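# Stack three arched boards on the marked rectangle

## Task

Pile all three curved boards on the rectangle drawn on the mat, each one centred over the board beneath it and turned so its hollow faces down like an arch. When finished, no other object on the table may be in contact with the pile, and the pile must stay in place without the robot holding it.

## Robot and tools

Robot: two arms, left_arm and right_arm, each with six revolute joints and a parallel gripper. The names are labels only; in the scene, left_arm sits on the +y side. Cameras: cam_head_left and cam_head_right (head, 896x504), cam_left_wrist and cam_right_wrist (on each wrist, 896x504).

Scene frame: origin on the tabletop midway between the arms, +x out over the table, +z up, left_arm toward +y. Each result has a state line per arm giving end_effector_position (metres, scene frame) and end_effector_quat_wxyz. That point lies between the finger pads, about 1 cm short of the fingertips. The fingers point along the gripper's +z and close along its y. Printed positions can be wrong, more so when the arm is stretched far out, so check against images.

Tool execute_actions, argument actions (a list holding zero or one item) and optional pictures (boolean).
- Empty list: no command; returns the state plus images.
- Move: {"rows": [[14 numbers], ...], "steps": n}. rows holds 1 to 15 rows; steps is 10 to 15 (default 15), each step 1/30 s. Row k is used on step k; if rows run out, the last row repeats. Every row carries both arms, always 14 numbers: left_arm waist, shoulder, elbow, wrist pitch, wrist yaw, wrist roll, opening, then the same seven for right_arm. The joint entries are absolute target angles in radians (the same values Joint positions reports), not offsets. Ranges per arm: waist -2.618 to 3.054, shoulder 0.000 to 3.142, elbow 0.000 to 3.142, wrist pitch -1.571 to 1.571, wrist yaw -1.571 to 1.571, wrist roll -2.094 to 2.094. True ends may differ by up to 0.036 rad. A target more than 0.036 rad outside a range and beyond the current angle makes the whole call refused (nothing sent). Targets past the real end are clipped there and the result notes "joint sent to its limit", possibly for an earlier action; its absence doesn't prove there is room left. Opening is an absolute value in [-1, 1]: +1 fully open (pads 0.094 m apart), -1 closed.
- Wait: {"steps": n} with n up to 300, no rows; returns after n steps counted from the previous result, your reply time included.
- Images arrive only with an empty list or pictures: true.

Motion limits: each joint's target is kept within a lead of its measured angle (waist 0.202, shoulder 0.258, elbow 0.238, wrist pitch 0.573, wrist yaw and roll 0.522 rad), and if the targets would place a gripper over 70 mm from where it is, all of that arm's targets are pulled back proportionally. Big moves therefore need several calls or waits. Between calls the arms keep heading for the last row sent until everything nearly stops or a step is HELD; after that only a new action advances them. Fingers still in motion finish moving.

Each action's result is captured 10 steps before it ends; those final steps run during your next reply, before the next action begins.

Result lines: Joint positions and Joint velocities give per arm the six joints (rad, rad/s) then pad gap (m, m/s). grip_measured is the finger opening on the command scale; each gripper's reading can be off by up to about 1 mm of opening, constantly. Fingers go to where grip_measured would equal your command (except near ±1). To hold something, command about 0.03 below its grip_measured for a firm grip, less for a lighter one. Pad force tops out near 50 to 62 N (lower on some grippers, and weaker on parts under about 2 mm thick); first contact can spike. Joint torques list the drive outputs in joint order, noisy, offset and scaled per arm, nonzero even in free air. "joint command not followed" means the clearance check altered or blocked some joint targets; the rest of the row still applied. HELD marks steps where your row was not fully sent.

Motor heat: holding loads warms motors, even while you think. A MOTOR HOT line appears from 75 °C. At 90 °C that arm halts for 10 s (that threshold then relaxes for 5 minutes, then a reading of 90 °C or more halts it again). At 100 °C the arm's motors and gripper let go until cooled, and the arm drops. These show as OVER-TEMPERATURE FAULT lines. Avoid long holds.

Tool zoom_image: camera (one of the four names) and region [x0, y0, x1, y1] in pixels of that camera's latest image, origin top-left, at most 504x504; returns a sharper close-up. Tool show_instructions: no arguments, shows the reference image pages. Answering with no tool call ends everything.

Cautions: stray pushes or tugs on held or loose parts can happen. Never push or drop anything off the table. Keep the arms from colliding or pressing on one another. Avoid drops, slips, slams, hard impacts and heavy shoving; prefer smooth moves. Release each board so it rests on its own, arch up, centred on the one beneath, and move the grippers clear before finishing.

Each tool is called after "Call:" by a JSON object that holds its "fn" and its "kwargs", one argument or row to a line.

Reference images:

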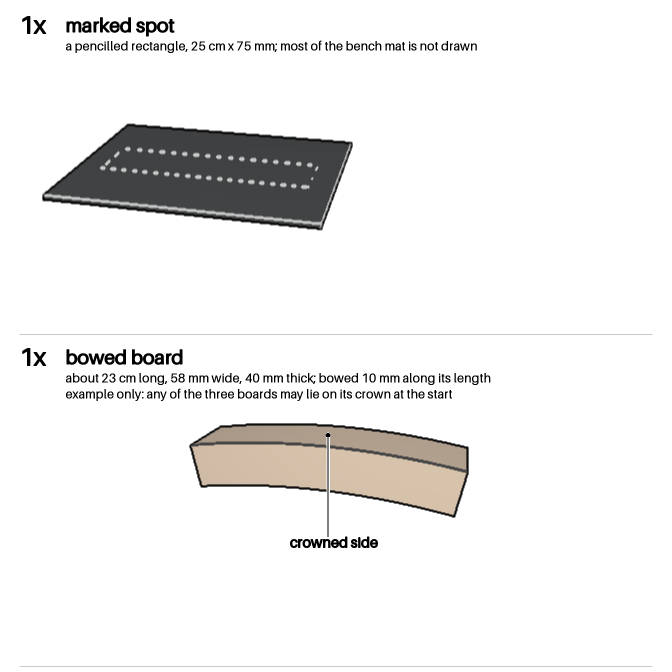

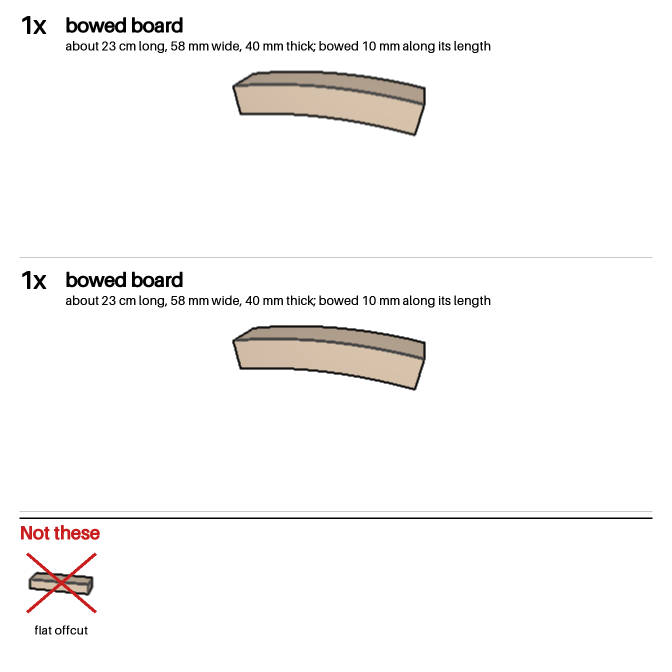

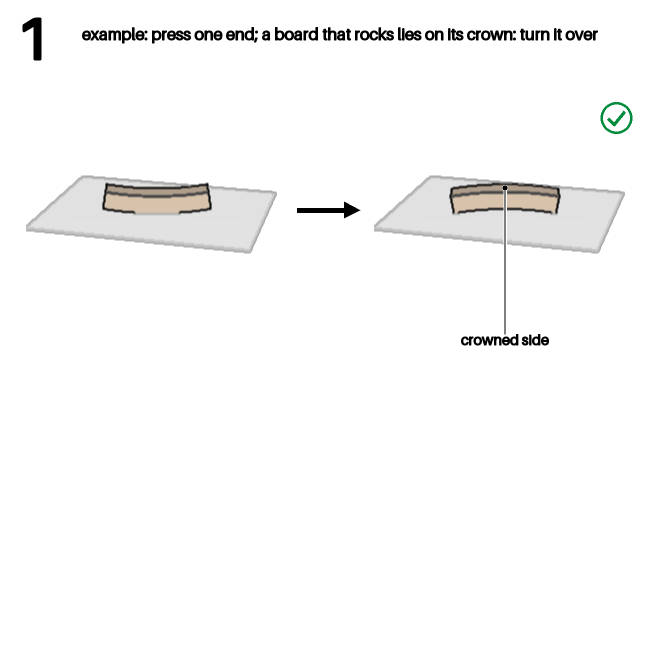

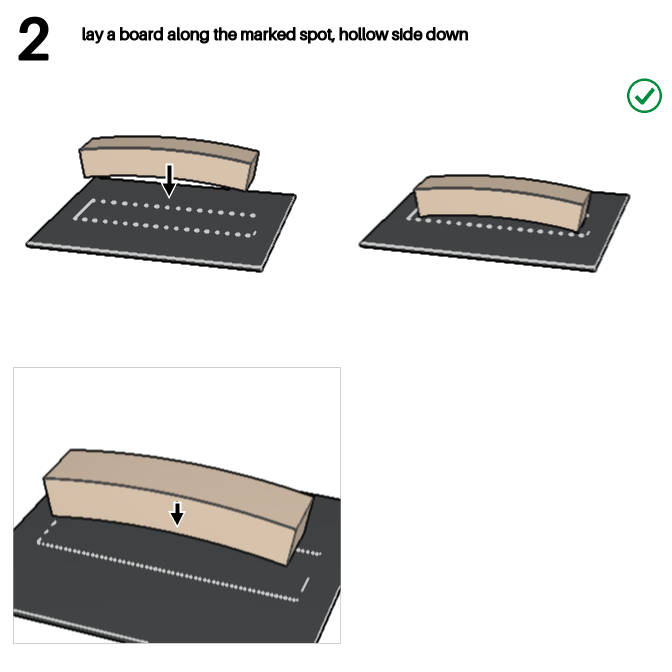

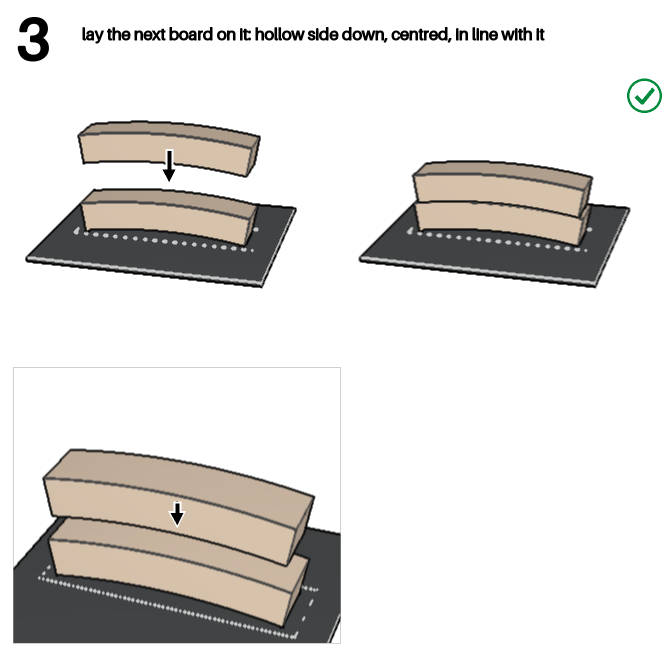

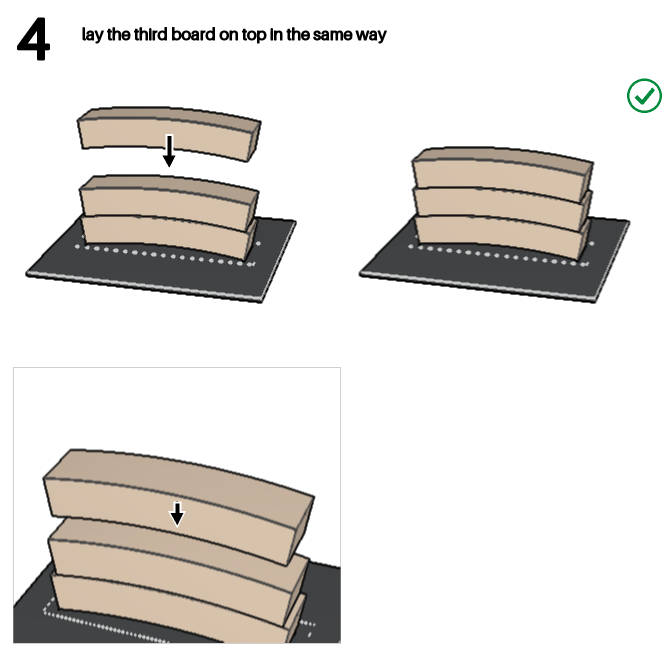

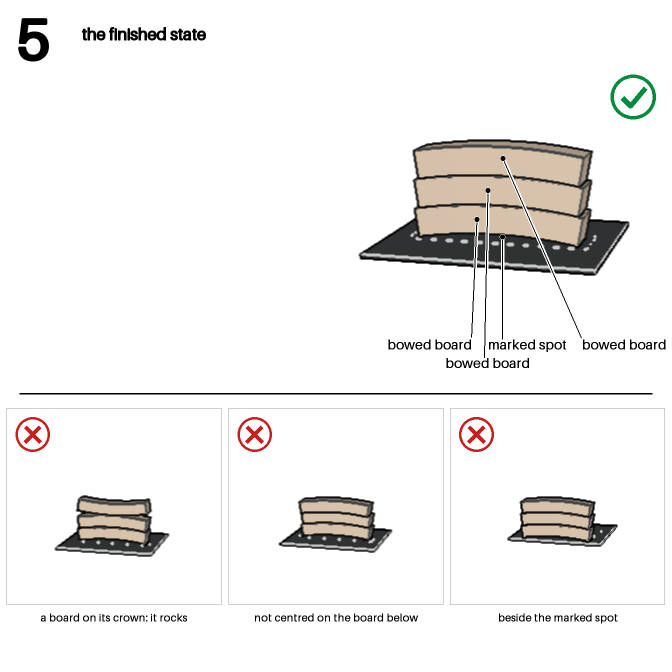

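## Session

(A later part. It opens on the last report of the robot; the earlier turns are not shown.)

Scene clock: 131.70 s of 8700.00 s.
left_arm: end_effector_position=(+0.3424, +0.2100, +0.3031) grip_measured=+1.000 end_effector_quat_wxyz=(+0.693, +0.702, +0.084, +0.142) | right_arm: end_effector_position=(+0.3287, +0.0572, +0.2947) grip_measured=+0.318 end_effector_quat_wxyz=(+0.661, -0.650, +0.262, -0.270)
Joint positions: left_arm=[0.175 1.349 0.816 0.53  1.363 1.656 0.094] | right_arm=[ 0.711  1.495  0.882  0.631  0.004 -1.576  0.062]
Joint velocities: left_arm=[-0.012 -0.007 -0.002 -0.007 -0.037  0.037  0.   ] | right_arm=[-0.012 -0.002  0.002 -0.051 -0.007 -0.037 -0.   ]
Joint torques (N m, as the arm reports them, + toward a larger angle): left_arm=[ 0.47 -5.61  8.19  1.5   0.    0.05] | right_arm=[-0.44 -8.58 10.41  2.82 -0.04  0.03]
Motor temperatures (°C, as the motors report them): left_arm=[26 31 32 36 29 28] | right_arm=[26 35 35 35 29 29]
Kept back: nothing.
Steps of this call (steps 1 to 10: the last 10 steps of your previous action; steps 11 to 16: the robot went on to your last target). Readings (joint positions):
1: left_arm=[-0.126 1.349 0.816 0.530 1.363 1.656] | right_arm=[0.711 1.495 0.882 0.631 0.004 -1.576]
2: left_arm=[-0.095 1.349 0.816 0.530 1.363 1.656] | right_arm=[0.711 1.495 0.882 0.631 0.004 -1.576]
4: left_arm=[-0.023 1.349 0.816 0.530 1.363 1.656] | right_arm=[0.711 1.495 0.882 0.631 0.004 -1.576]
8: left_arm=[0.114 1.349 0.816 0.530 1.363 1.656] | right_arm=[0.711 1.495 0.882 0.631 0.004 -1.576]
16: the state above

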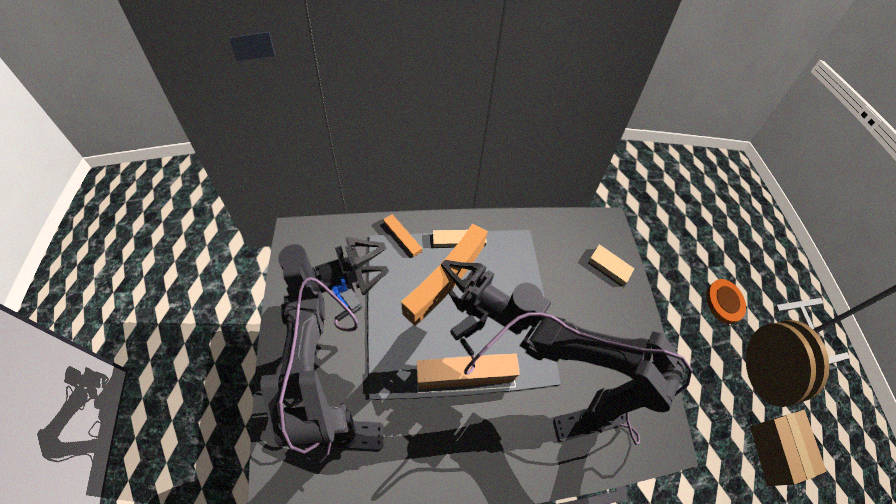

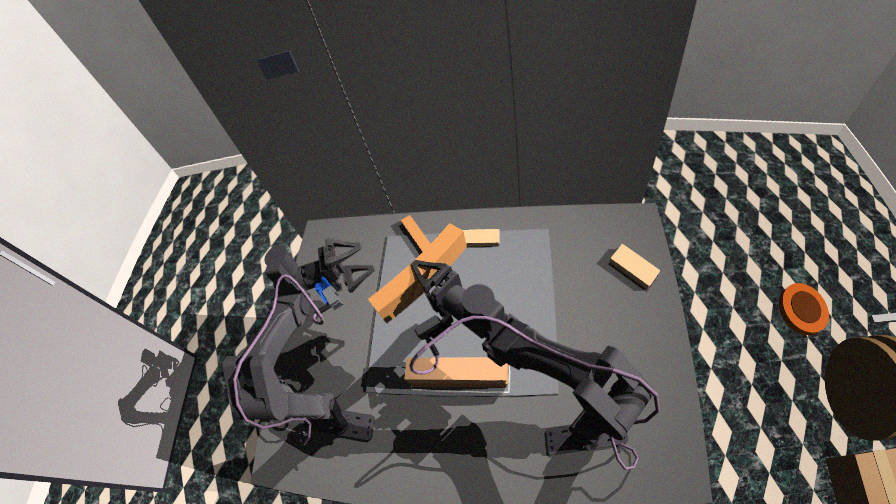

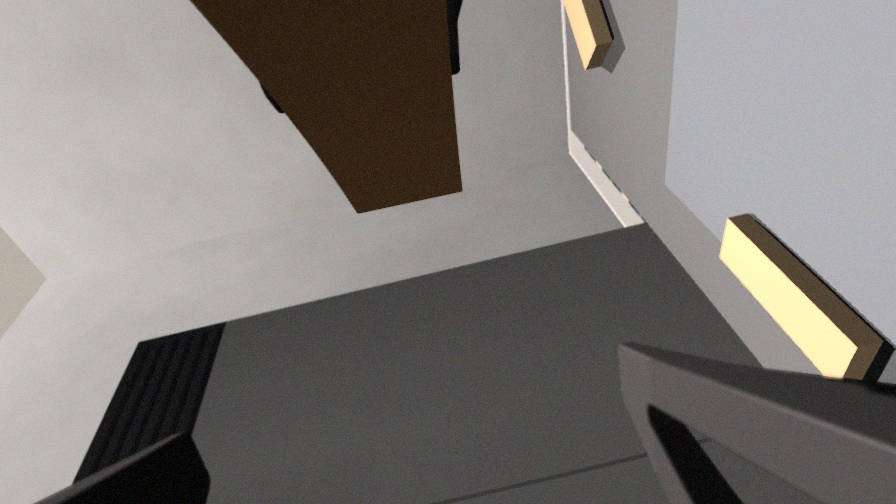

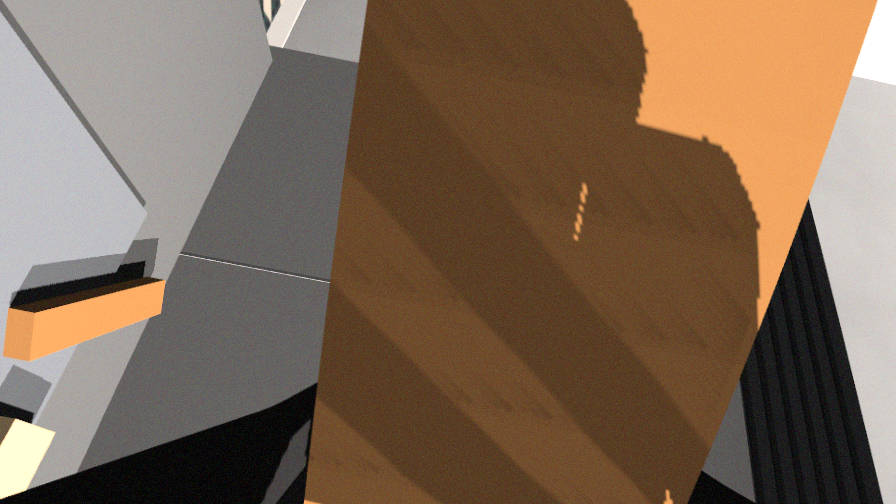

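Call:
{"fn": "execute_actions", "kwargs": {
  "actions": [
    {"rows": [[0.182,1.345,0.825,0.54,1.365,1.66,1, 0.71,1.49,0.917,0.702,0,-1.571,0.23],[0.188,1.345,0.825,0.54,1.365,1.66,1, 0.71,1.49,0.923,0.692,0,-1.571,0.23],[0.196,1.345,0.825,0.54,1.365,1.66,1, 0.71,1.49,0.933,0.677,0,-1.571,0.23],[0.208,1.345,0.825,0.54,1.365,1.66,1, 0.71,1.49,0.946,0.656,0,-1.571,0.23],[0.222,1.345,0.825,0.54,1.365,1.66,1, 0.71,1.49,0.963,0.630,0,-1.571,0.23],[0.238,1.345,0.825,0.54,1.365,1.66,1, 0.71,1.49,0.983,0.599,0,-1.571,0.23],[0.256,1.345,0.825,0.54,1.365,1.66,1, 0.71,1.49,1.005,0.563,0,-1.571,0.23],[0.275,1.345,0.825,0.54,1.365,1.66,1, 0.71,1.49,1.030,0.523,0,-1.571,0.23],[0.295,1.345,0.825,0.54,1.365,1.66,1, 0.71,1.49,1.057,0.479,0,-1.571,0.23],[0.315,1.345,0.825,0.54,1.365,1.66,1, 0.71,1.49,1.087,0.431,0,-1.571,0.23],[0.335,1.345,0.825,0.54,1.365,1.66,1, 0.71,1.49,1.118,0.379,0,-1.571,0.23],[0.355,1.345,0.825,0.54,1.365,1.66,1, 0.71,1.49,1.150,0.324,0,-1.571,0.23],[0.374,1.345,0.825,0.54,1.365,1.66,1, 0.71,1.49,1.184,0.265,0,-1.571,0.23],[0.392,1.345,0.825,0.54,1.365,1.66,1, 0.71,1.49,1.219,0.205,0,-1.571,0.23],[0.408,1.345,0.825,0.54,1.365,1.66,1, 0.71,1.49,1.255,0.141,0,-1.571,0.23]], "steps": 15}
  ]
}}

Call:
{"fn": "execute_actions", "kwargs": {
  "actions": [
    {"rows": [[0.422,1.345,0.825,0.54,1.365,1.66,1, 0.711,1.491,1.292,0.076,0,-1.571,0.23],[0.434,1.345,0.825,0.54,1.365,1.66,1, 0.713,1.494,1.329,0.008,0,-1.571,0.23],[0.442,1.345,0.825,0.54,1.365,1.66,1, 0.716,1.499,1.366,-0.061,0,-1.571,0.23],[0.448,1.345,0.825,0.54,1.365,1.66,1, 0.720,1.506,1.403,-0.131,0,-1.571,0.23],[0.45,1.345,0.825,0.54,1.365,1.66,1, 0.726,1.514,1.440,-0.202,0,-1.571,0.23],[0.45,1.345,0.825,0.54,1.365,1.66,1, 0.732,1.524,1.476,-0.274,0,-1.571,0.23],[0.45,1.345,0.825,0.54,1.365,1.66,1, 0.739,1.535,1.511,-0.346,0,-1.571,0.23],[0.45,1.345,0.825,0.54,1.365,1.66,1, 0.747,1.547,1.545,-0.419,0,-1.571,0.23],[0.45,1.345,0.825,0.54,1.365,1.66,1, 0.756,1.560,1.577,-0.491,0,-1.571,0.23],[0.45,1.345,0.825,0.54,1.365,1.66,1, 0.765,1.574,1.608,-0.563,0,-1.571,0.23],[0.45,1.345,0.825,0.54,1.365,1.66,1, 0.775,1.589,1.638,-0.634,0,-1.568,0.23],[0.45,1.345,0.825,0.54,1.365,1.66,1, 0.785,1.604,1.665,-0.704,0,-1.561,0.23],[0.45,1.345,0.825,0.54,1.365,1.66,1, 0.795,1.620,1.690,-0.773,0,-1.548,0.23],[0.45,1.345,0.825,0.54,1.365,1.66,1, 0.805,1.636,1.712,-0.841,0,-1.532,0.23],[0.45,1.345,0.825,0.54,1.365,1.66,1, 0.816,1.652,1.732,-0.906,0,-1.511,0.23]], "steps": 15}
  ]
}}

Call:
{"fn": "execute_actions", "kwargs": {
  "actions": [
    {"rows": [[0.45,1.345,0.825,0.54,1.365,1.66,1, 0.827,1.669,1.749,-0.970,0,-1.486,0.23],[0.45,1.345,0.825,0.54,1.365,1.66,1, 0.837,1.685,1.762,-1.030,0,-1.458,0.23],[0.45,1.345,0.825,0.54,1.365,1.66,1, 0.847,1.701,1.772,-1.089,0,-1.427,0.23],[0.45,1.345,0.825,0.54,1.365,1.66,1, 0.857,1.716,1.778,-1.144,0,-1.393,0.23],[0.45,1.345,0.825,0.54,1.365,1.66,1, 0.867,1.731,1.78,-1.196,0,-1.356,0.23],[0.45,1.345,0.825,0.54,1.365,1.66,1, 0.876,1.745,1.78,-1.244,-0.003,-1.317,0.23],[0.45,1.345,0.825,0.54,1.365,1.66,1, 0.885,1.758,1.78,-1.288,-0.006,-1.276,0.23],[0.45,1.345,0.825,0.54,1.365,1.66,1, 0.893,1.770,1.78,-1.328,-0.009,-1.233,0.23],[0.45,1.345,0.825,0.54,1.365,1.66,1, 0.900,1.781,1.78,-1.364,-0.012,-1.189,0.23],[0.45,1.345,0.825,0.54,1.365,1.66,1, 0.906,1.791,1.78,-1.395,-0.015,-1.144,0.23],[0.45,1.345,0.825,0.54,1.365,1.66,1, 0.912,1.799,1.78,-1.421,-0.018,-1.098,0.23],[0.45,1.345,0.825,0.54,1.365,1.66,1, 0.916,1.806,1.78,-1.442,-0.021,-1.052,0.23],[0.45,1.345,0.825,0.54,1.365,1.66,1, 0.919,1.811,1.78,-1.457,-0.023,-1.005,0.23],[0.45,1.345,0.825,0.54,1.365,1.66,1, 0.921,1.814,1.78,-1.467,-0.025,-0.959,0.23],[0.45,1.345,0.825,0.54,1.365,1.66,1, 0.922,1.815,1.78,-1.47,-0.025,-0.913,0.23]], "steps": 15}
  ]
}}

Call:
{"fn": "execute_actions", "kwargs": {
  "actions": [
    {"rows": [[0.45,1.345,0.825,0.54,1.365,1.66,1, 0.922,1.815,1.777,-1.468,-0.025,-0.868,0.23],[0.45,1.345,0.825,0.54,1.365,1.66,1, 0.922,1.815,1.770,-1.461,-0.025,-0.824,0.23],[0.45,1.345,0.825,0.54,1.365,1.66,1, 0.922,1.815,1.759,-1.451,-0.025,-0.781,0.23],[0.45,1.345,0.825,0.54,1.365,1.66,1, 0.922,1.815,1.744,-1.438,-0.025,-0.740,0.23],[0.45,1.345,0.825,0.54,1.365,1.66,1, 0.922,1.815,1.727,-1.423,-0.025,-0.701,0.23],[0.45,1.345,0.825,0.54,1.365,1.66,1, 0.922,1.815,1.708,-1.407,-0.025,-0.664,0.23],[0.45,1.345,0.825,0.54,1.365,1.66,1, 0.922,1.815,1.688,-1.389,-0.025,-0.630,0.23],[0.45,1.345,0.825,0.54,1.365,1.66,1, 0.922,1.815,1.667,-1.371,-0.025,-0.599,0.23],[0.45,1.345,0.825,0.54,1.365,1.66,1, 0.922,1.815,1.647,-1.353,-0.025,-0.571,0.23],[0.45,1.345,0.825,0.54,1.365,1.66,1, 0.922,1.815,1.628,-1.337,-0.025,-0.546,0.23],[0.45,1.345,0.825,0.54,1.365,1.66,1, 0.922,1.815,1.611,-1.322,-0.025,-0.525,0.23],[0.45,1.345,0.825,0.54,1.365,1.66,1, 0.922,1.815,1.596,-1.309,-0.025,-0.509,0.23],[0.45,1.345,0.825,0.54,1.365,1.66,1, 0.922,1.815,1.585,-1.299,-0.025,-0.496,0.23],[0.45,1.345,0.825,0.54,1.365,1.66,1, 0.922,1.815,1.578,-1.292,-0.025,-0.489,0.23],[0.45,1.345,0.825,0.54,1.365,1.66,1, 0.922,1.815,1.575,-1.29,-0.025,-0.486,0.23]], "steps": 15}
  ]
}}

Call:
{"fn": "execute_actions", "kwargs": {
  "actions": [
    {"steps": 24}
  ],
  "pictures": true
}}

Call:
{"fn": "zoom_image", "kwargs": {
  "camera": "cam_head_left",
  "region": [400, 335, 540, 405]
}}

Call:
{"fn": "zoom_image", "kwargs": {
  "camera": "cam_head_right",
  "region": [385, 335, 525, 405]
}}

Scene clock: 141.23 s of 8700.00 s.
left_arm: end_effector_position=(+0.3441, +0.2140, +0.3031) grip_measured=+1.000 end_effector_quat_wxyz=(+0.692, +0.702, +0.088, +0.146) | right_arm: end_effector_position=(+0.3292, +0.0577, +0.2942) grip_measured=+0.318 end_effector_quat_wxyz=(+0.658, -0.653, +0.263, -0.269)
Joint positions: left_arm=[0.187 1.349 0.816 0.53  1.363 1.656 0.094] | right_arm=[ 0.711  1.495  0.89   0.614  0.004 -1.576  0.062]
Joint velocities: left_arm=[ 0.247 -0.017 -0.012 -0.007 -0.022  0.037  0.   ] | right_arm=[-0.012  0.056  0.198 -0.491  0.022  0.051 -0.001]
Joint torques (N m, as the arm reports them, + toward a larger angle): left_arm=[ 1.53 -5.72  8.26  1.49  0.02  0.02] | right_arm=[-0.06 -8.91 12.65  2.88 -0.03  0.03]
Motor temperatures (°C, as the motors report them): left_arm=[26 31 32 35 29 28] | right_arm=[26 36 36 38 29 29]
Steps of this call (steps 1 to 15: the robot went on to your last target; steps 16 to 90: nothing new was sent; then 6.37 s passed at rest; steps 91 to 95: the first 5 steps of this action). Readings (joint positions):
91: left_arm=[0.175 1.349 0.816 0.530 1.363 1.656] | right_arm=[0.711 1.495 0.882 0.631 0.004 -1.576]
92: left_arm=[0.175 1.349 0.816 0.530 1.363 1.656] | right_arm=[0.711 1.495 0.882 0.631 0.004 -1.576]
94: left_arm=[0.179 1.349 0.816 0.530 1.363 1.656] | right_arm=[0.711 1.495 0.884 0.625 0.004 -1.576]
95: the state above

Scene clock: 141.73 s of 8700.00 s.
left_arm: end_effector_position=(+0.3666, +0.2988, +0.3031) grip_measured=+1.000 end_effector_quat_wxyz=(+0.668, +0.686, +0.174, +0.231) | right_arm: end_effector_position=(+0.3404, +0.0694, +0.3580) grip_measured=+0.318 end_effector_quat_wxyz=(-0.599, +0.707, -0.285, +0.245)
Joint positions: left_arm=[0.434 1.349 0.816 0.531 1.363 1.656 0.094] | right_arm=[ 0.711  1.508  1.332  0.013  0.004 -1.576  0.062]
Joint velocities: left_arm=[ 0.193  0.012 -0.007 -0.022 -0.139 -0.007  0.   ] | right_arm=[-0.002  0.046  1.126 -1.722  0.037 -0.022 -0.001]
Joint torques (N m, as the arm reports them, + toward a larger angle): left_arm=[ 0.23 -5.58  8.06  1.49  0.05  0.02] | right_arm=[ 1.09 -8.44 11.24  2.63 -0.03  0.05]
Motor temperatures (°C, as the motors report them): left_arm=[26 31 32 35 29 28] | right_arm=[26 36 36 38 29 29]
Steps of this call (steps 1 to 10: the last 10 steps of your previous action; steps 11 to 15: the first 5 steps of this action). Readings (joint positions):
11: left_arm=[0.386 1.349 0.816 0.530 1.363 1.656] | right_arm=[0.711 1.506 1.181 0.238 0.004 -1.576]
12: left_arm=[0.402 1.349 0.816 0.530 1.363 1.656] | right_arm=[0.711 1.506 1.218 0.185 0.004 -1.576]
14: left_arm=[0.426 1.349 0.816 0.530 1.363 1.656] | right_arm=[0.711 1.506 1.294 0.072 0.004 -1.576]
15: the state above

Scene clock: 142.23 s of 8700.00 s.
left_arm: end_effector_position=(+0.3669, +0.3012, +0.3031) grip_measured=+1.000 end_effector_quat_wxyz=(+0.668, +0.685, +0.176, +0.233) | right_arm: end_effector_position=(+0.2602, +0.0687, +0.2460) grip_measured=+0.318 end_effector_quat_wxyz=(-0.303, +0.886, -0.341, +0.087)
Joint positions: left_arm=[0.441 1.349 0.816 0.531 1.363 1.656 0.094] | right_arm=[ 0.84   1.707  1.728 -0.951  0.006 -1.474  0.062]
Joint velocities: left_arm=[ 0.012  0.002  0.002 -0.037 -0.066  0.022  0.   ] | right_arm=[ 0.281  0.496  0.168 -1.751  0.081  0.74  -0.   ]
Joint torques (N m, as the arm reports them, + toward a larger angle): left_arm=[ 0.84 -5.5   8.29  1.5   0.01  0.05] | right_arm=[  0.73 -10.76  10.63   1.61  -0.05   0.09]
Motor temperatures (°C, as the motors report them): left_arm=[26 31 32 35 29 28] | right_arm=[26 36 36 38 29 29]
Steps of this call (steps 1 to 10: the last 10 steps of your previous action; steps 11 to 15: the first 5 steps of this action). Readings (joint positions):
11: left_arm=[0.441 1.349 0.816 0.531 1.363 1.656] | right_arm=[0.798 1.635 1.680 -0.699 0.006 -1.551]
12: left_arm=[0.441 1.349 0.816 0.531 1.363 1.656] | right_arm=[0.809 1.653 1.697 -0.765 0.006 -1.537]
14: left_arm=[0.441 1.349 0.816 0.531 1.363 1.656] | right_arm=[0.830 1.689 1.721 -0.891 0.006 -1.499]
15: the state above

Scene clock: 142.73 s of 8700.00 s.
left_arm: end_effector_position=(+0.3669, +0.3012, +0.3031) grip_measured=+1.000 end_effector_quat_wxyz=(+0.668, +0.685, +0.176, +0.233) | right_arm: end_effector_position=(+0.1774, +0.0050, +0.1622) grip_measured=+0.318 end_effector_quat_wxyz=(-0.024, +0.812, -0.583, -0.006)
Joint positions: left_arm=[0.441 1.349 0.816 0.531 1.363 1.656 0.094] | right_arm=[ 0.915  1.828  1.733 -1.427 -0.009 -0.889  0.062]
Joint velocities: left_arm=[ 0.002  0.012  0.002  0.022  0.007 -0.051  0.   ] | right_arm=[ 0.017  0.002  0.002 -0.051 -0.051  1.238  0.   ]
Joint torques (N m, as the arm reports them, + toward a larger angle): left_arm=[ 0.79 -5.7   8.14  1.52  0.04  0.02] | right_arm=[  0.57 -11.75   5.93   0.41  -0.16   0.02]
Motor temperatures (°C, as the motors report them): left_arm=[26 31 32 35 29 28] | right_arm=[26 36 36 38 29 29]
Steps of this call (steps 1 to 10: the last 10 steps of your previous action; steps 11 to 15: the first 5 steps of this action). Readings (joint positions):
11: left_arm=[0.441 1.349 0.816 0.531 1.363 1.656] | right_arm=[0.914 1.828 1.733 -1.400 -0.007 -1.063]
12: left_arm=[0.441 1.349 0.816 0.531 1.363 1.656] | right_arm=[0.915 1.828 1.733 -1.414 -0.009 -1.019]
14: left_arm=[0.441 1.349 0.816 0.531 1.363 1.656] | right_arm=[0.915 1.828 1.733 -1.427 -0.009 -0.932]
15: the state above

Scene clock: 143.53 s of 8700.00 s.
left_arm: end_effector_position=(+0.3669, +0.3012, +0.3031) grip_measured=+1.000 end_effector_quat_wxyz=(+0.668, +0.685, +0.176, +0.233) | right_arm: end_effector_position=(+0.1741, +0.0002, +0.1233) grip_measured=+0.318 end_effector_quat_wxyz=(+0.006, -0.684, +0.730, +0.007)
Joint positions: left_arm=[0.441 1.349 0.816 0.531 1.363 1.656 0.094] | right_arm=[ 0.915  1.828  1.579 -1.308 -0.011 -0.498  0.062]
Joint velocities: left_arm=[-0.012 -0.017 -0.012  0.037 -0.037  0.051  0.   ] | right_arm=[-0.017 -0.002  0.007  0.007 -0.051 -0.037  0.   ]
Joint torques (N m, as the arm reports them, + toward a larger angle): left_arm=[ 0.64 -5.6   8.18  1.48  0.02  0.03] | right_arm=[  0.61 -11.83   6.16   0.49  -0.14   0.08]
Motor temperatures (°C, as the motors report them): left_arm=[26 31 32 35 29 28] | right_arm=[26 36 36 38 29 29]
Kept back: nothing.
Steps of this call (steps 1 to 10: the last 10 steps of your previous action; steps 11 to 24: the robot went on to your last target). Readings (joint positions):
1: left_arm=[0.441 1.349 0.816 0.531 1.363 1.656] | right_arm=[0.915 1.828 1.731 -1.425 -0.009 -0.848]
2: left_arm=[0.441 1.349 0.816 0.531 1.363 1.656] | right_arm=[0.915 1.828 1.725 -1.420 -0.010 -0.807]
4: left_arm=[0.441 1.349 0.816 0.531 1.363 1.656] | right_arm=[0.915 1.828 1.699 -1.402 -0.010 -0.732]
8: left_arm=[0.441 1.349 0.816 0.531 1.363 1.656] | right_arm=[0.915 1.828 1.617 -1.359 -0.010 -0.610]
24: the state above

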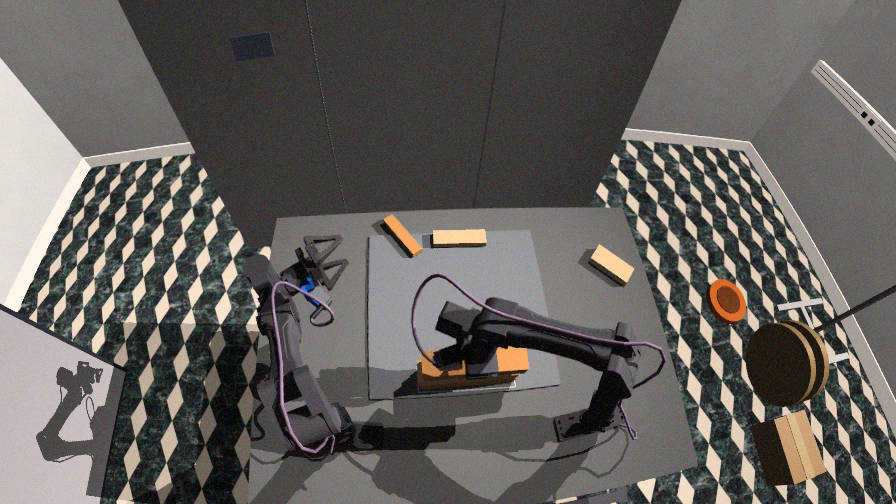

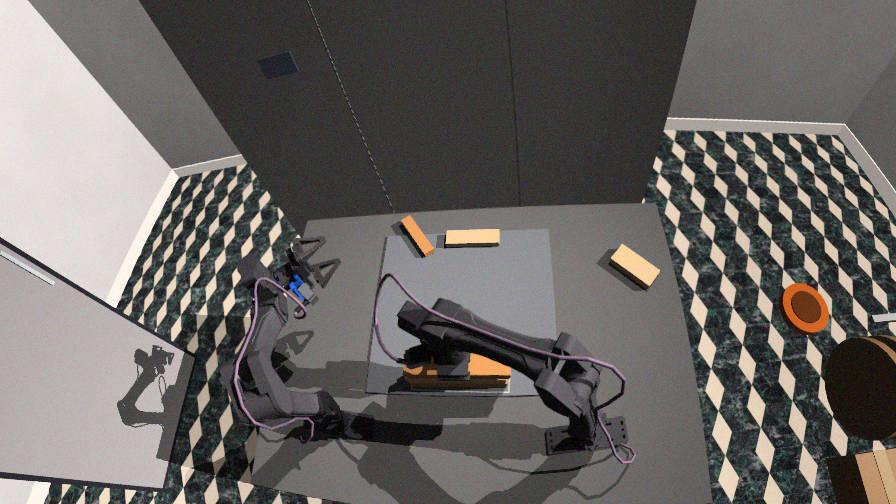

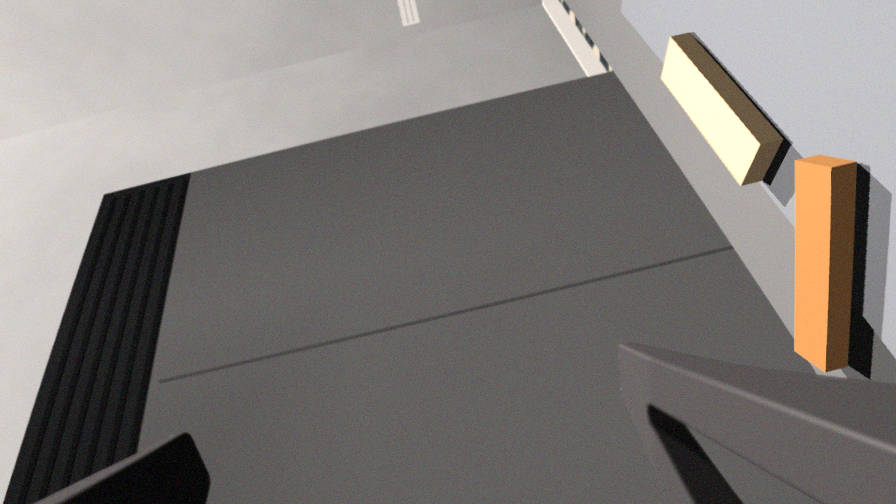

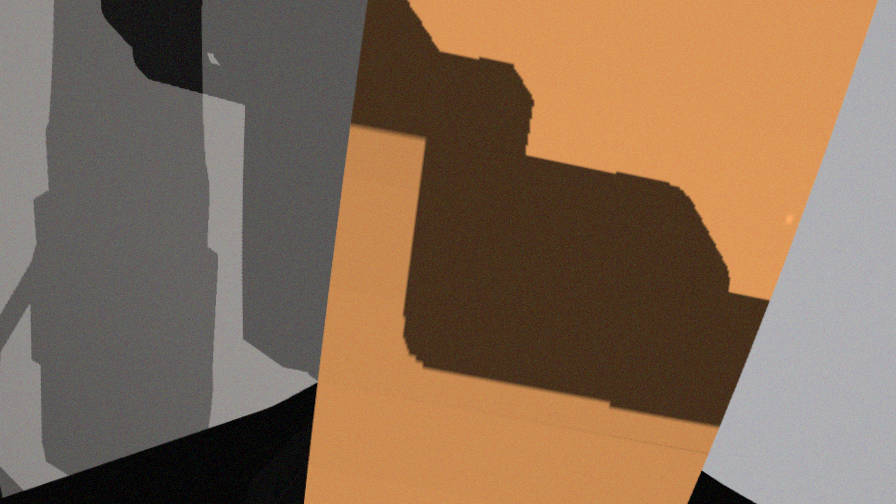

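Region (400, 335, 540, 405) of cam_head_left's 896x504 image, scaled by 3.600, with more detail than that image has.

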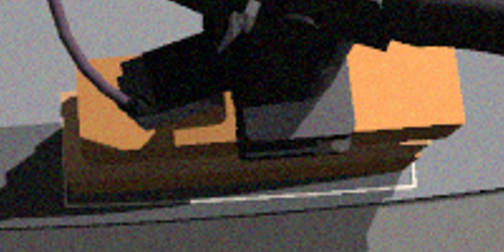

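Region (385, 335, 525, 405) of cam_head_right's 896x504 image, scaled by 3.600, with more detail than that image has.

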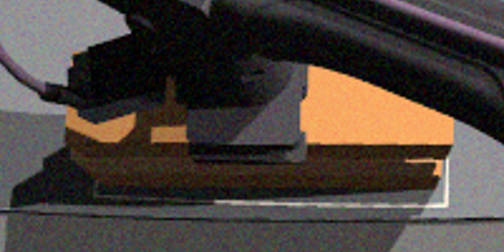

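Call:
{"fn": "execute_actions", "kwargs": {
  "actions": []
}}

Scene clock: 144.80 s of 8700.00 s.
left_arm: end_effector_position=(+0.3669, +0.3012, +0.3031) grip_measured=+1.000 end_effector_quat_wxyz=(+0.668, +0.685, +0.176, +0.233) | right_arm: end_effector_position=(+0.1741, +0.0002, +0.1233) grip_measured=+0.318 end_effector_quat_wxyz=(+0.006, -0.682, +0.731, +0.007)
Joint positions: left_arm=[0.441 1.349 0.816 0.531 1.363 1.656 0.094] | right_arm=[ 0.915  1.828  1.579 -1.307 -0.011 -0.494  0.062]
Joint velocities: left_arm=[-0.002  0.007 -0.007 -0.051  0.022  0.007  0.   ] | right_arm=[ 0.007 -0.012  0.012 -0.11   0.037  0.007  0.001]
Joint torques (N m, as the arm reports them, + toward a larger angle): left_arm=[ 0.75 -5.62  8.2   1.52  0.04  0.01] | right_arm=[  0.58 -11.87   6.17   0.48  -0.15   0.07]
Motor temperatures (°C, as the motors report them): left_arm=[26 31 32 35 29 28] | right_arm=[26 37 36 37 29 29]
Kept back: nothing.
Steps of this call (steps 1 to 30: the robot went on to your last target; steps 31 to 38: nothing new was sent). Readings (joint positions):
1: left_arm=[0.441 1.349 0.816 0.531 1.363 1.656] | right_arm=[0.915 1.828 1.579 -1.308 -0.011 -0.497]
2: left_arm=[0.441 1.349 0.816 0.531 1.363 1.656] | right_arm=[0.915 1.828 1.579 -1.308 -0.011 -0.496]
4: left_arm=[0.441 1.349 0.816 0.531 1.363 1.656] | right_arm=[0.915 1.828 1.579 -1.307 -0.011 -0.496]
8: left_arm=[0.441 1.349 0.816 0.531 1.363 1.656] | right_arm=[0.915 1.828 1.579 -1.307 -0.011 -0.495]
38: the state above
All arms were judged still, so your last target was given up. Only a new action makes them travel on or press farther. Fingers that are still opening or closing keep moving.

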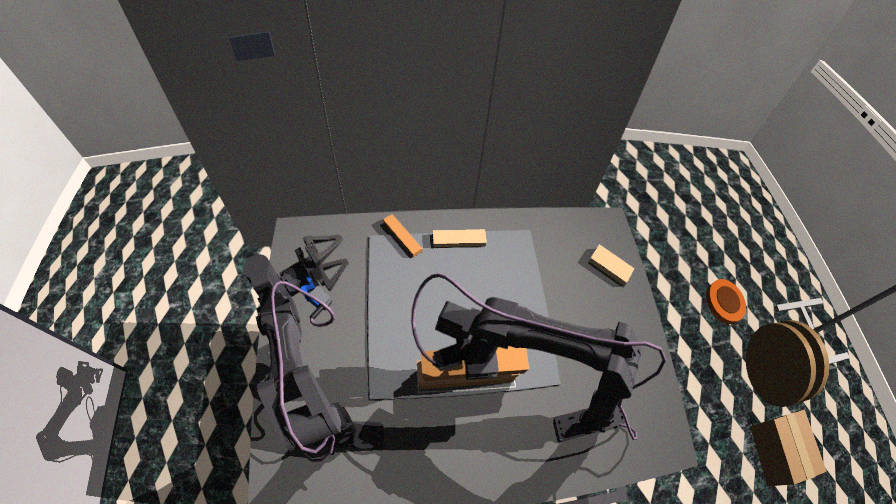

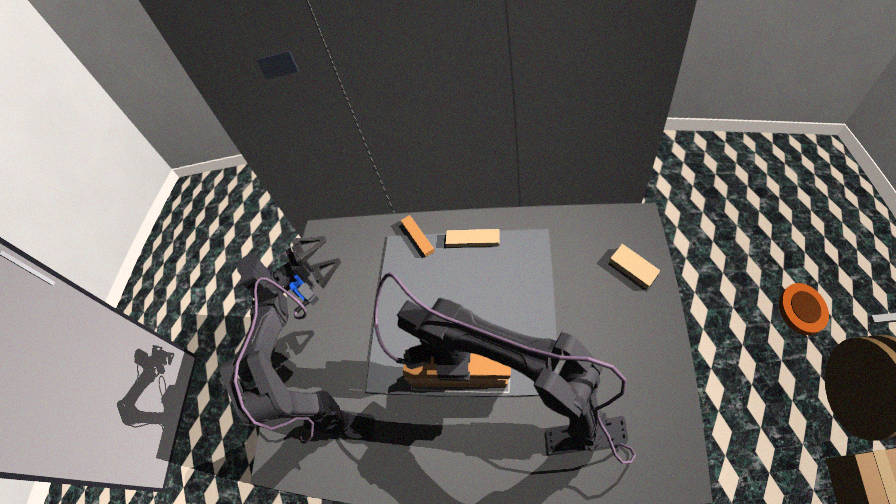

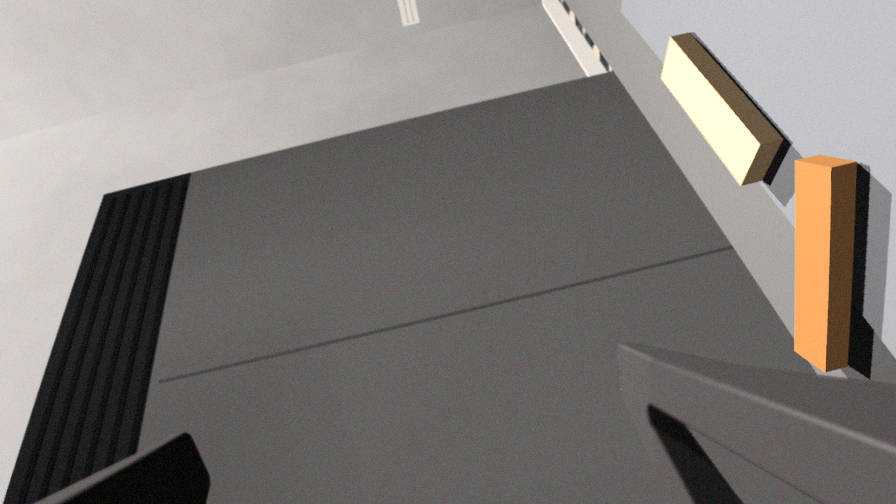

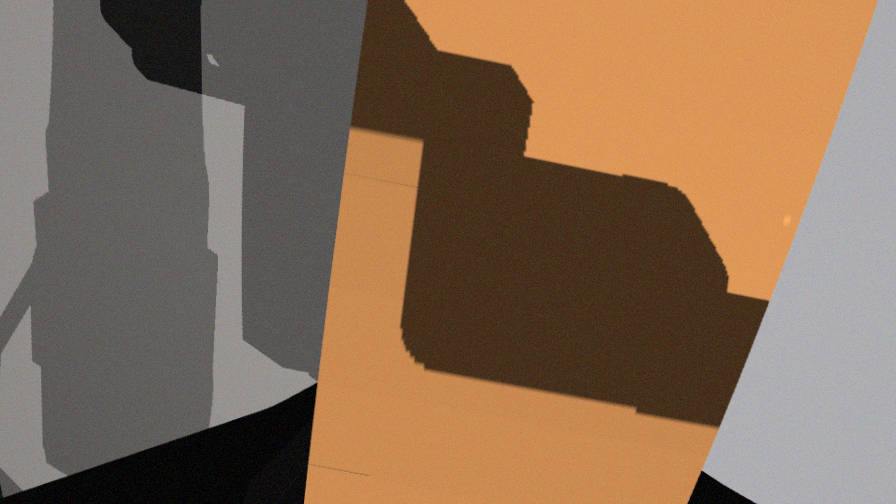

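Call:
{"fn": "execute_actions", "kwargs": {
  "actions": [
    {"rows": [[0.45,1.345,0.825,0.54,1.365,1.66,1, 0.922,1.815,1.590,-1.295,-0.025,-0.486,0.23],[0.45,1.345,0.825,0.54,1.365,1.66,1, 0.923,1.815,1.605,-1.300,-0.025,-0.485,0.23],[0.45,1.345,0.825,0.54,1.365,1.66,1, 0.924,1.815,1.616,-1.305,-0.025,-0.484,0.23],[0.45,1.345,0.825,0.54,1.365,1.66,1, 0.925,1.816,1.624,-1.309,-0.025,-0.483,0.23],[0.45,1.345,0.825,0.54,1.365,1.66,1, 0.926,1.818,1.631,-1.312,-0.025,-0.482,0.23],[0.45,1.345,0.825,0.54,1.365,1.66,1, 0.928,1.821,1.638,-1.315,-0.025,-0.481,0.23],[0.45,1.345,0.825,0.54,1.365,1.66,1, 0.930,1.825,1.645,-1.318,-0.025,-0.480,0.23],[0.45,1.345,0.825,0.54,1.365,1.66,1, 0.932,1.830,1.652,-1.320,-0.025,-0.478,0.23],[0.45,1.345,0.825,0.54,1.365,1.66,1, 0.934,1.835,1.658,-1.322,-0.025,-0.477,0.23],[0.45,1.345,0.825,0.54,1.365,1.66,1, 0.935,1.840,1.663,-1.324,-0.025,-0.476,0.23],[0.45,1.345,0.825,0.54,1.365,1.66,1, 0.936,1.845,1.667,-1.325,-0.025,-0.475,0.23],[0.45,1.345,0.825,0.54,1.365,1.66,1, 0.937,1.849,1.670,-1.326,-0.025,-0.474,0.23],[0.45,1.345,0.825,0.54,1.365,1.66,1, 0.938,1.852,1.672,-1.327,-0.025,-0.473,0.23],[0.45,1.345,0.825,0.54,1.365,1.66,1, 0.938,1.854,1.673,-1.327,-0.025,-0.472,0.23],[0.45,1.345,0.825,0.54,1.365,1.66,1, 0.938,1.855,1.673,-1.327,-0.025,-0.472,0.23]], "steps": 15}
  ]
}}

Call:
{"fn": "execute_actions", "kwargs": {
  "actions": [
    {"steps": 22}
  ],
  "pictures": true
}}

Scene clock: 147.13 s of 8700.00 s.
left_arm: end_effector_position=(+0.3669, +0.3012, +0.3031) grip_measured=+1.000 end_effector_quat_wxyz=(+0.668, +0.685, +0.176, +0.233) | right_arm: end_effector_position=(+0.1741, +0.0002, +0.1233) grip_measured=+0.318 end_effector_quat_wxyz=(+0.006, -0.682, +0.732, +0.007)
Joint positions: left_arm=[0.441 1.349 0.816 0.531 1.363 1.656 0.094] | right_arm=[ 0.915  1.828  1.579 -1.307 -0.011 -0.493  0.062]
Joint velocities: left_arm=[ 0.012 -0.017  0.007 -0.022 -0.007 -0.022  0.   ] | right_arm=[-0.002 -0.012 -0.002  0.11  -0.022  0.037 -0.   ]
Joint torques (N m, as the arm reports them, + toward a larger angle): left_arm=[ 0.71 -5.71  8.16  1.51  0.01  0.02] | right_arm=[  0.86 -11.57  10.83   0.25  -0.14   0.08]
Motor temperatures (°C, as the motors report them): left_arm=[26 31 32 35 29 28] | right_arm=[26 37 36 36 29 29]
Steps of this call (steps 1 to 65: nothing new was sent; steps 66 to 70: the first 5 steps of this action). Readings (joint positions):
66: left_arm=[0.441 1.349 0.816 0.531 1.363 1.656] | right_arm=[0.915 1.828 1.579 -1.307 -0.011 -0.494]
67: left_arm=[0.441 1.349 0.816 0.531 1.363 1.656] | right_arm=[0.915 1.828 1.579 -1.307 -0.011 -0.494]
69: left_arm=[0.441 1.349 0.816 0.531 1.363 1.656] | right_arm=[0.915 1.828 1.579 -1.307 -0.011 -0.493]
70: the state above

Scene clock: 147.87 s of 8700.00 s.
left_arm: end_effector_position=(+0.3669, +0.3012, +0.3031) grip_measured=+1.000 end_effector_quat_wxyz=(+0.668, +0.685, +0.176, +0.233) | right_arm: end_effector_position=(+0.1761, +0.0131, +0.1272) grip_measured=+0.318 end_effector_quat_wxyz=(+0.013, -0.682, +0.731, +0.010)
Joint positions: left_arm=[0.441 1.349 0.816 0.531 1.363 1.656 0.094] | right_arm=[ 0.928  1.859  1.634 -1.314 -0.012 -0.48   0.062]
Joint velocities: left_arm=[-0.012 -0.002 -0.007  0.081 -0.051 -0.007  0.   ] | right_arm=[-0.007 -0.002  0.022  0.007 -0.007  0.051 -0.   ]
Joint torques (N m, as the arm reports them, + toward a larger angle): left_arm=[ 0.73 -5.65  8.37  1.52  0.03  0.02] | right_arm=[  0.75 -11.44   9.78   0.2   -0.13   0.09]
Motor temperatures (°C, as the motors report them): left_arm=[26 31 32 35 29 28] | right_arm=[26 37 36 36 29 29]
Kept back: nothing.
Steps of this call (steps 1 to 10: the last 10 steps of your previous action; steps 11 to 22: the robot went on to your last target). Readings (joint positions):
1: left_arm=[0.441 1.349 0.816 0.531 1.363 1.656] | right_arm=[0.915 1.828 1.581 -1.308 -0.011 -0.492]
2: left_arm=[0.441 1.349 0.816 0.531 1.363 1.656] | right_arm=[0.915 1.829 1.586 -1.310 -0.011 -0.491]
4: left_arm=[0.441 1.349 0.816 0.531 1.363 1.656] | right_arm=[0.916 1.831 1.602 -1.313 -0.011 -0.489]
8: left_arm=[0.441 1.349 0.816 0.531 1.363 1.656] | right_arm=[0.925 1.841 1.629 -1.313 -0.011 -0.485]
22: the state above

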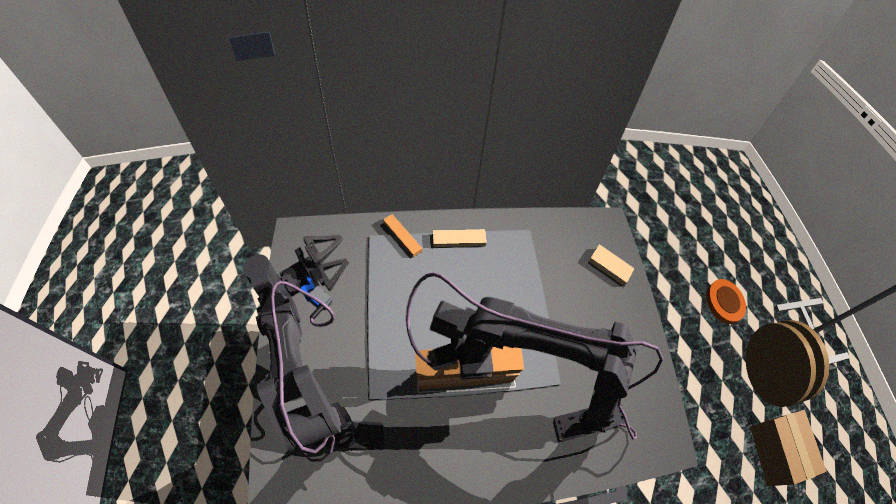

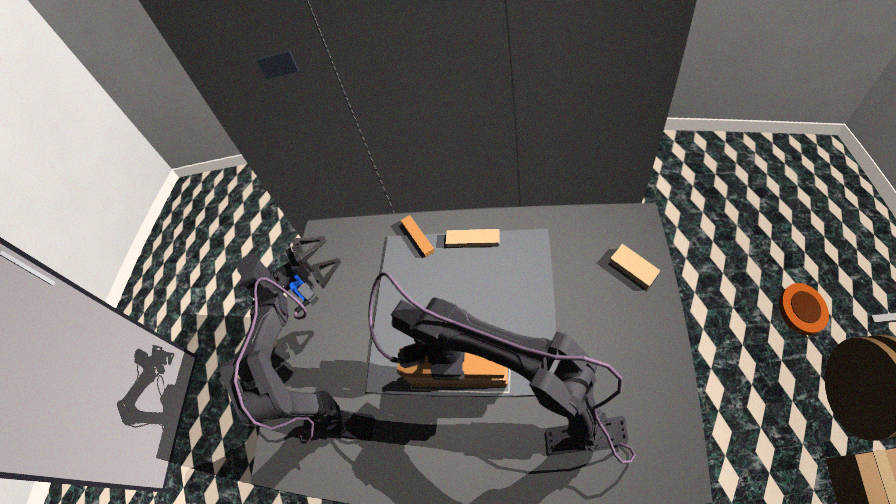

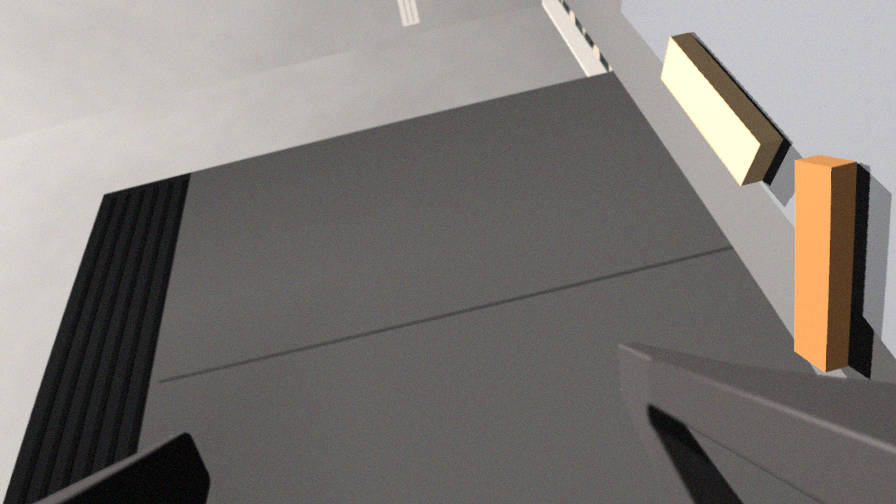

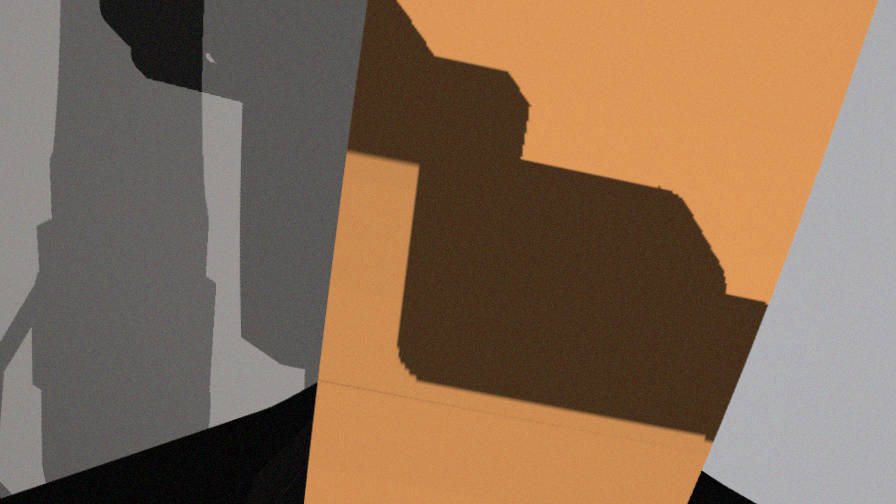

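Call:
{"fn": "zoom_image", "kwargs": {
  "camera": "cam_head_left",
  "region": [400, 340, 540, 410]
}}

Call:
{"fn": "zoom_image", "kwargs": {
  "camera": "cam_head_right",
  "region": [385, 340, 525, 410]
}}

Region (400, 340, 540, 410) of cam_head_left's 896x504 image, scaled by 3.600, with more detail than that image has.

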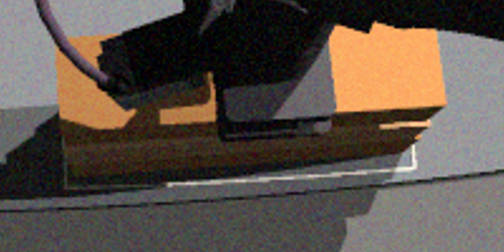

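Region (385, 340, 525, 410) of cam_head_right's 896x504 image, scaled by 3.600, with more detail than that image has.

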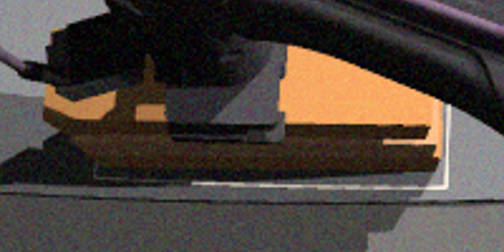

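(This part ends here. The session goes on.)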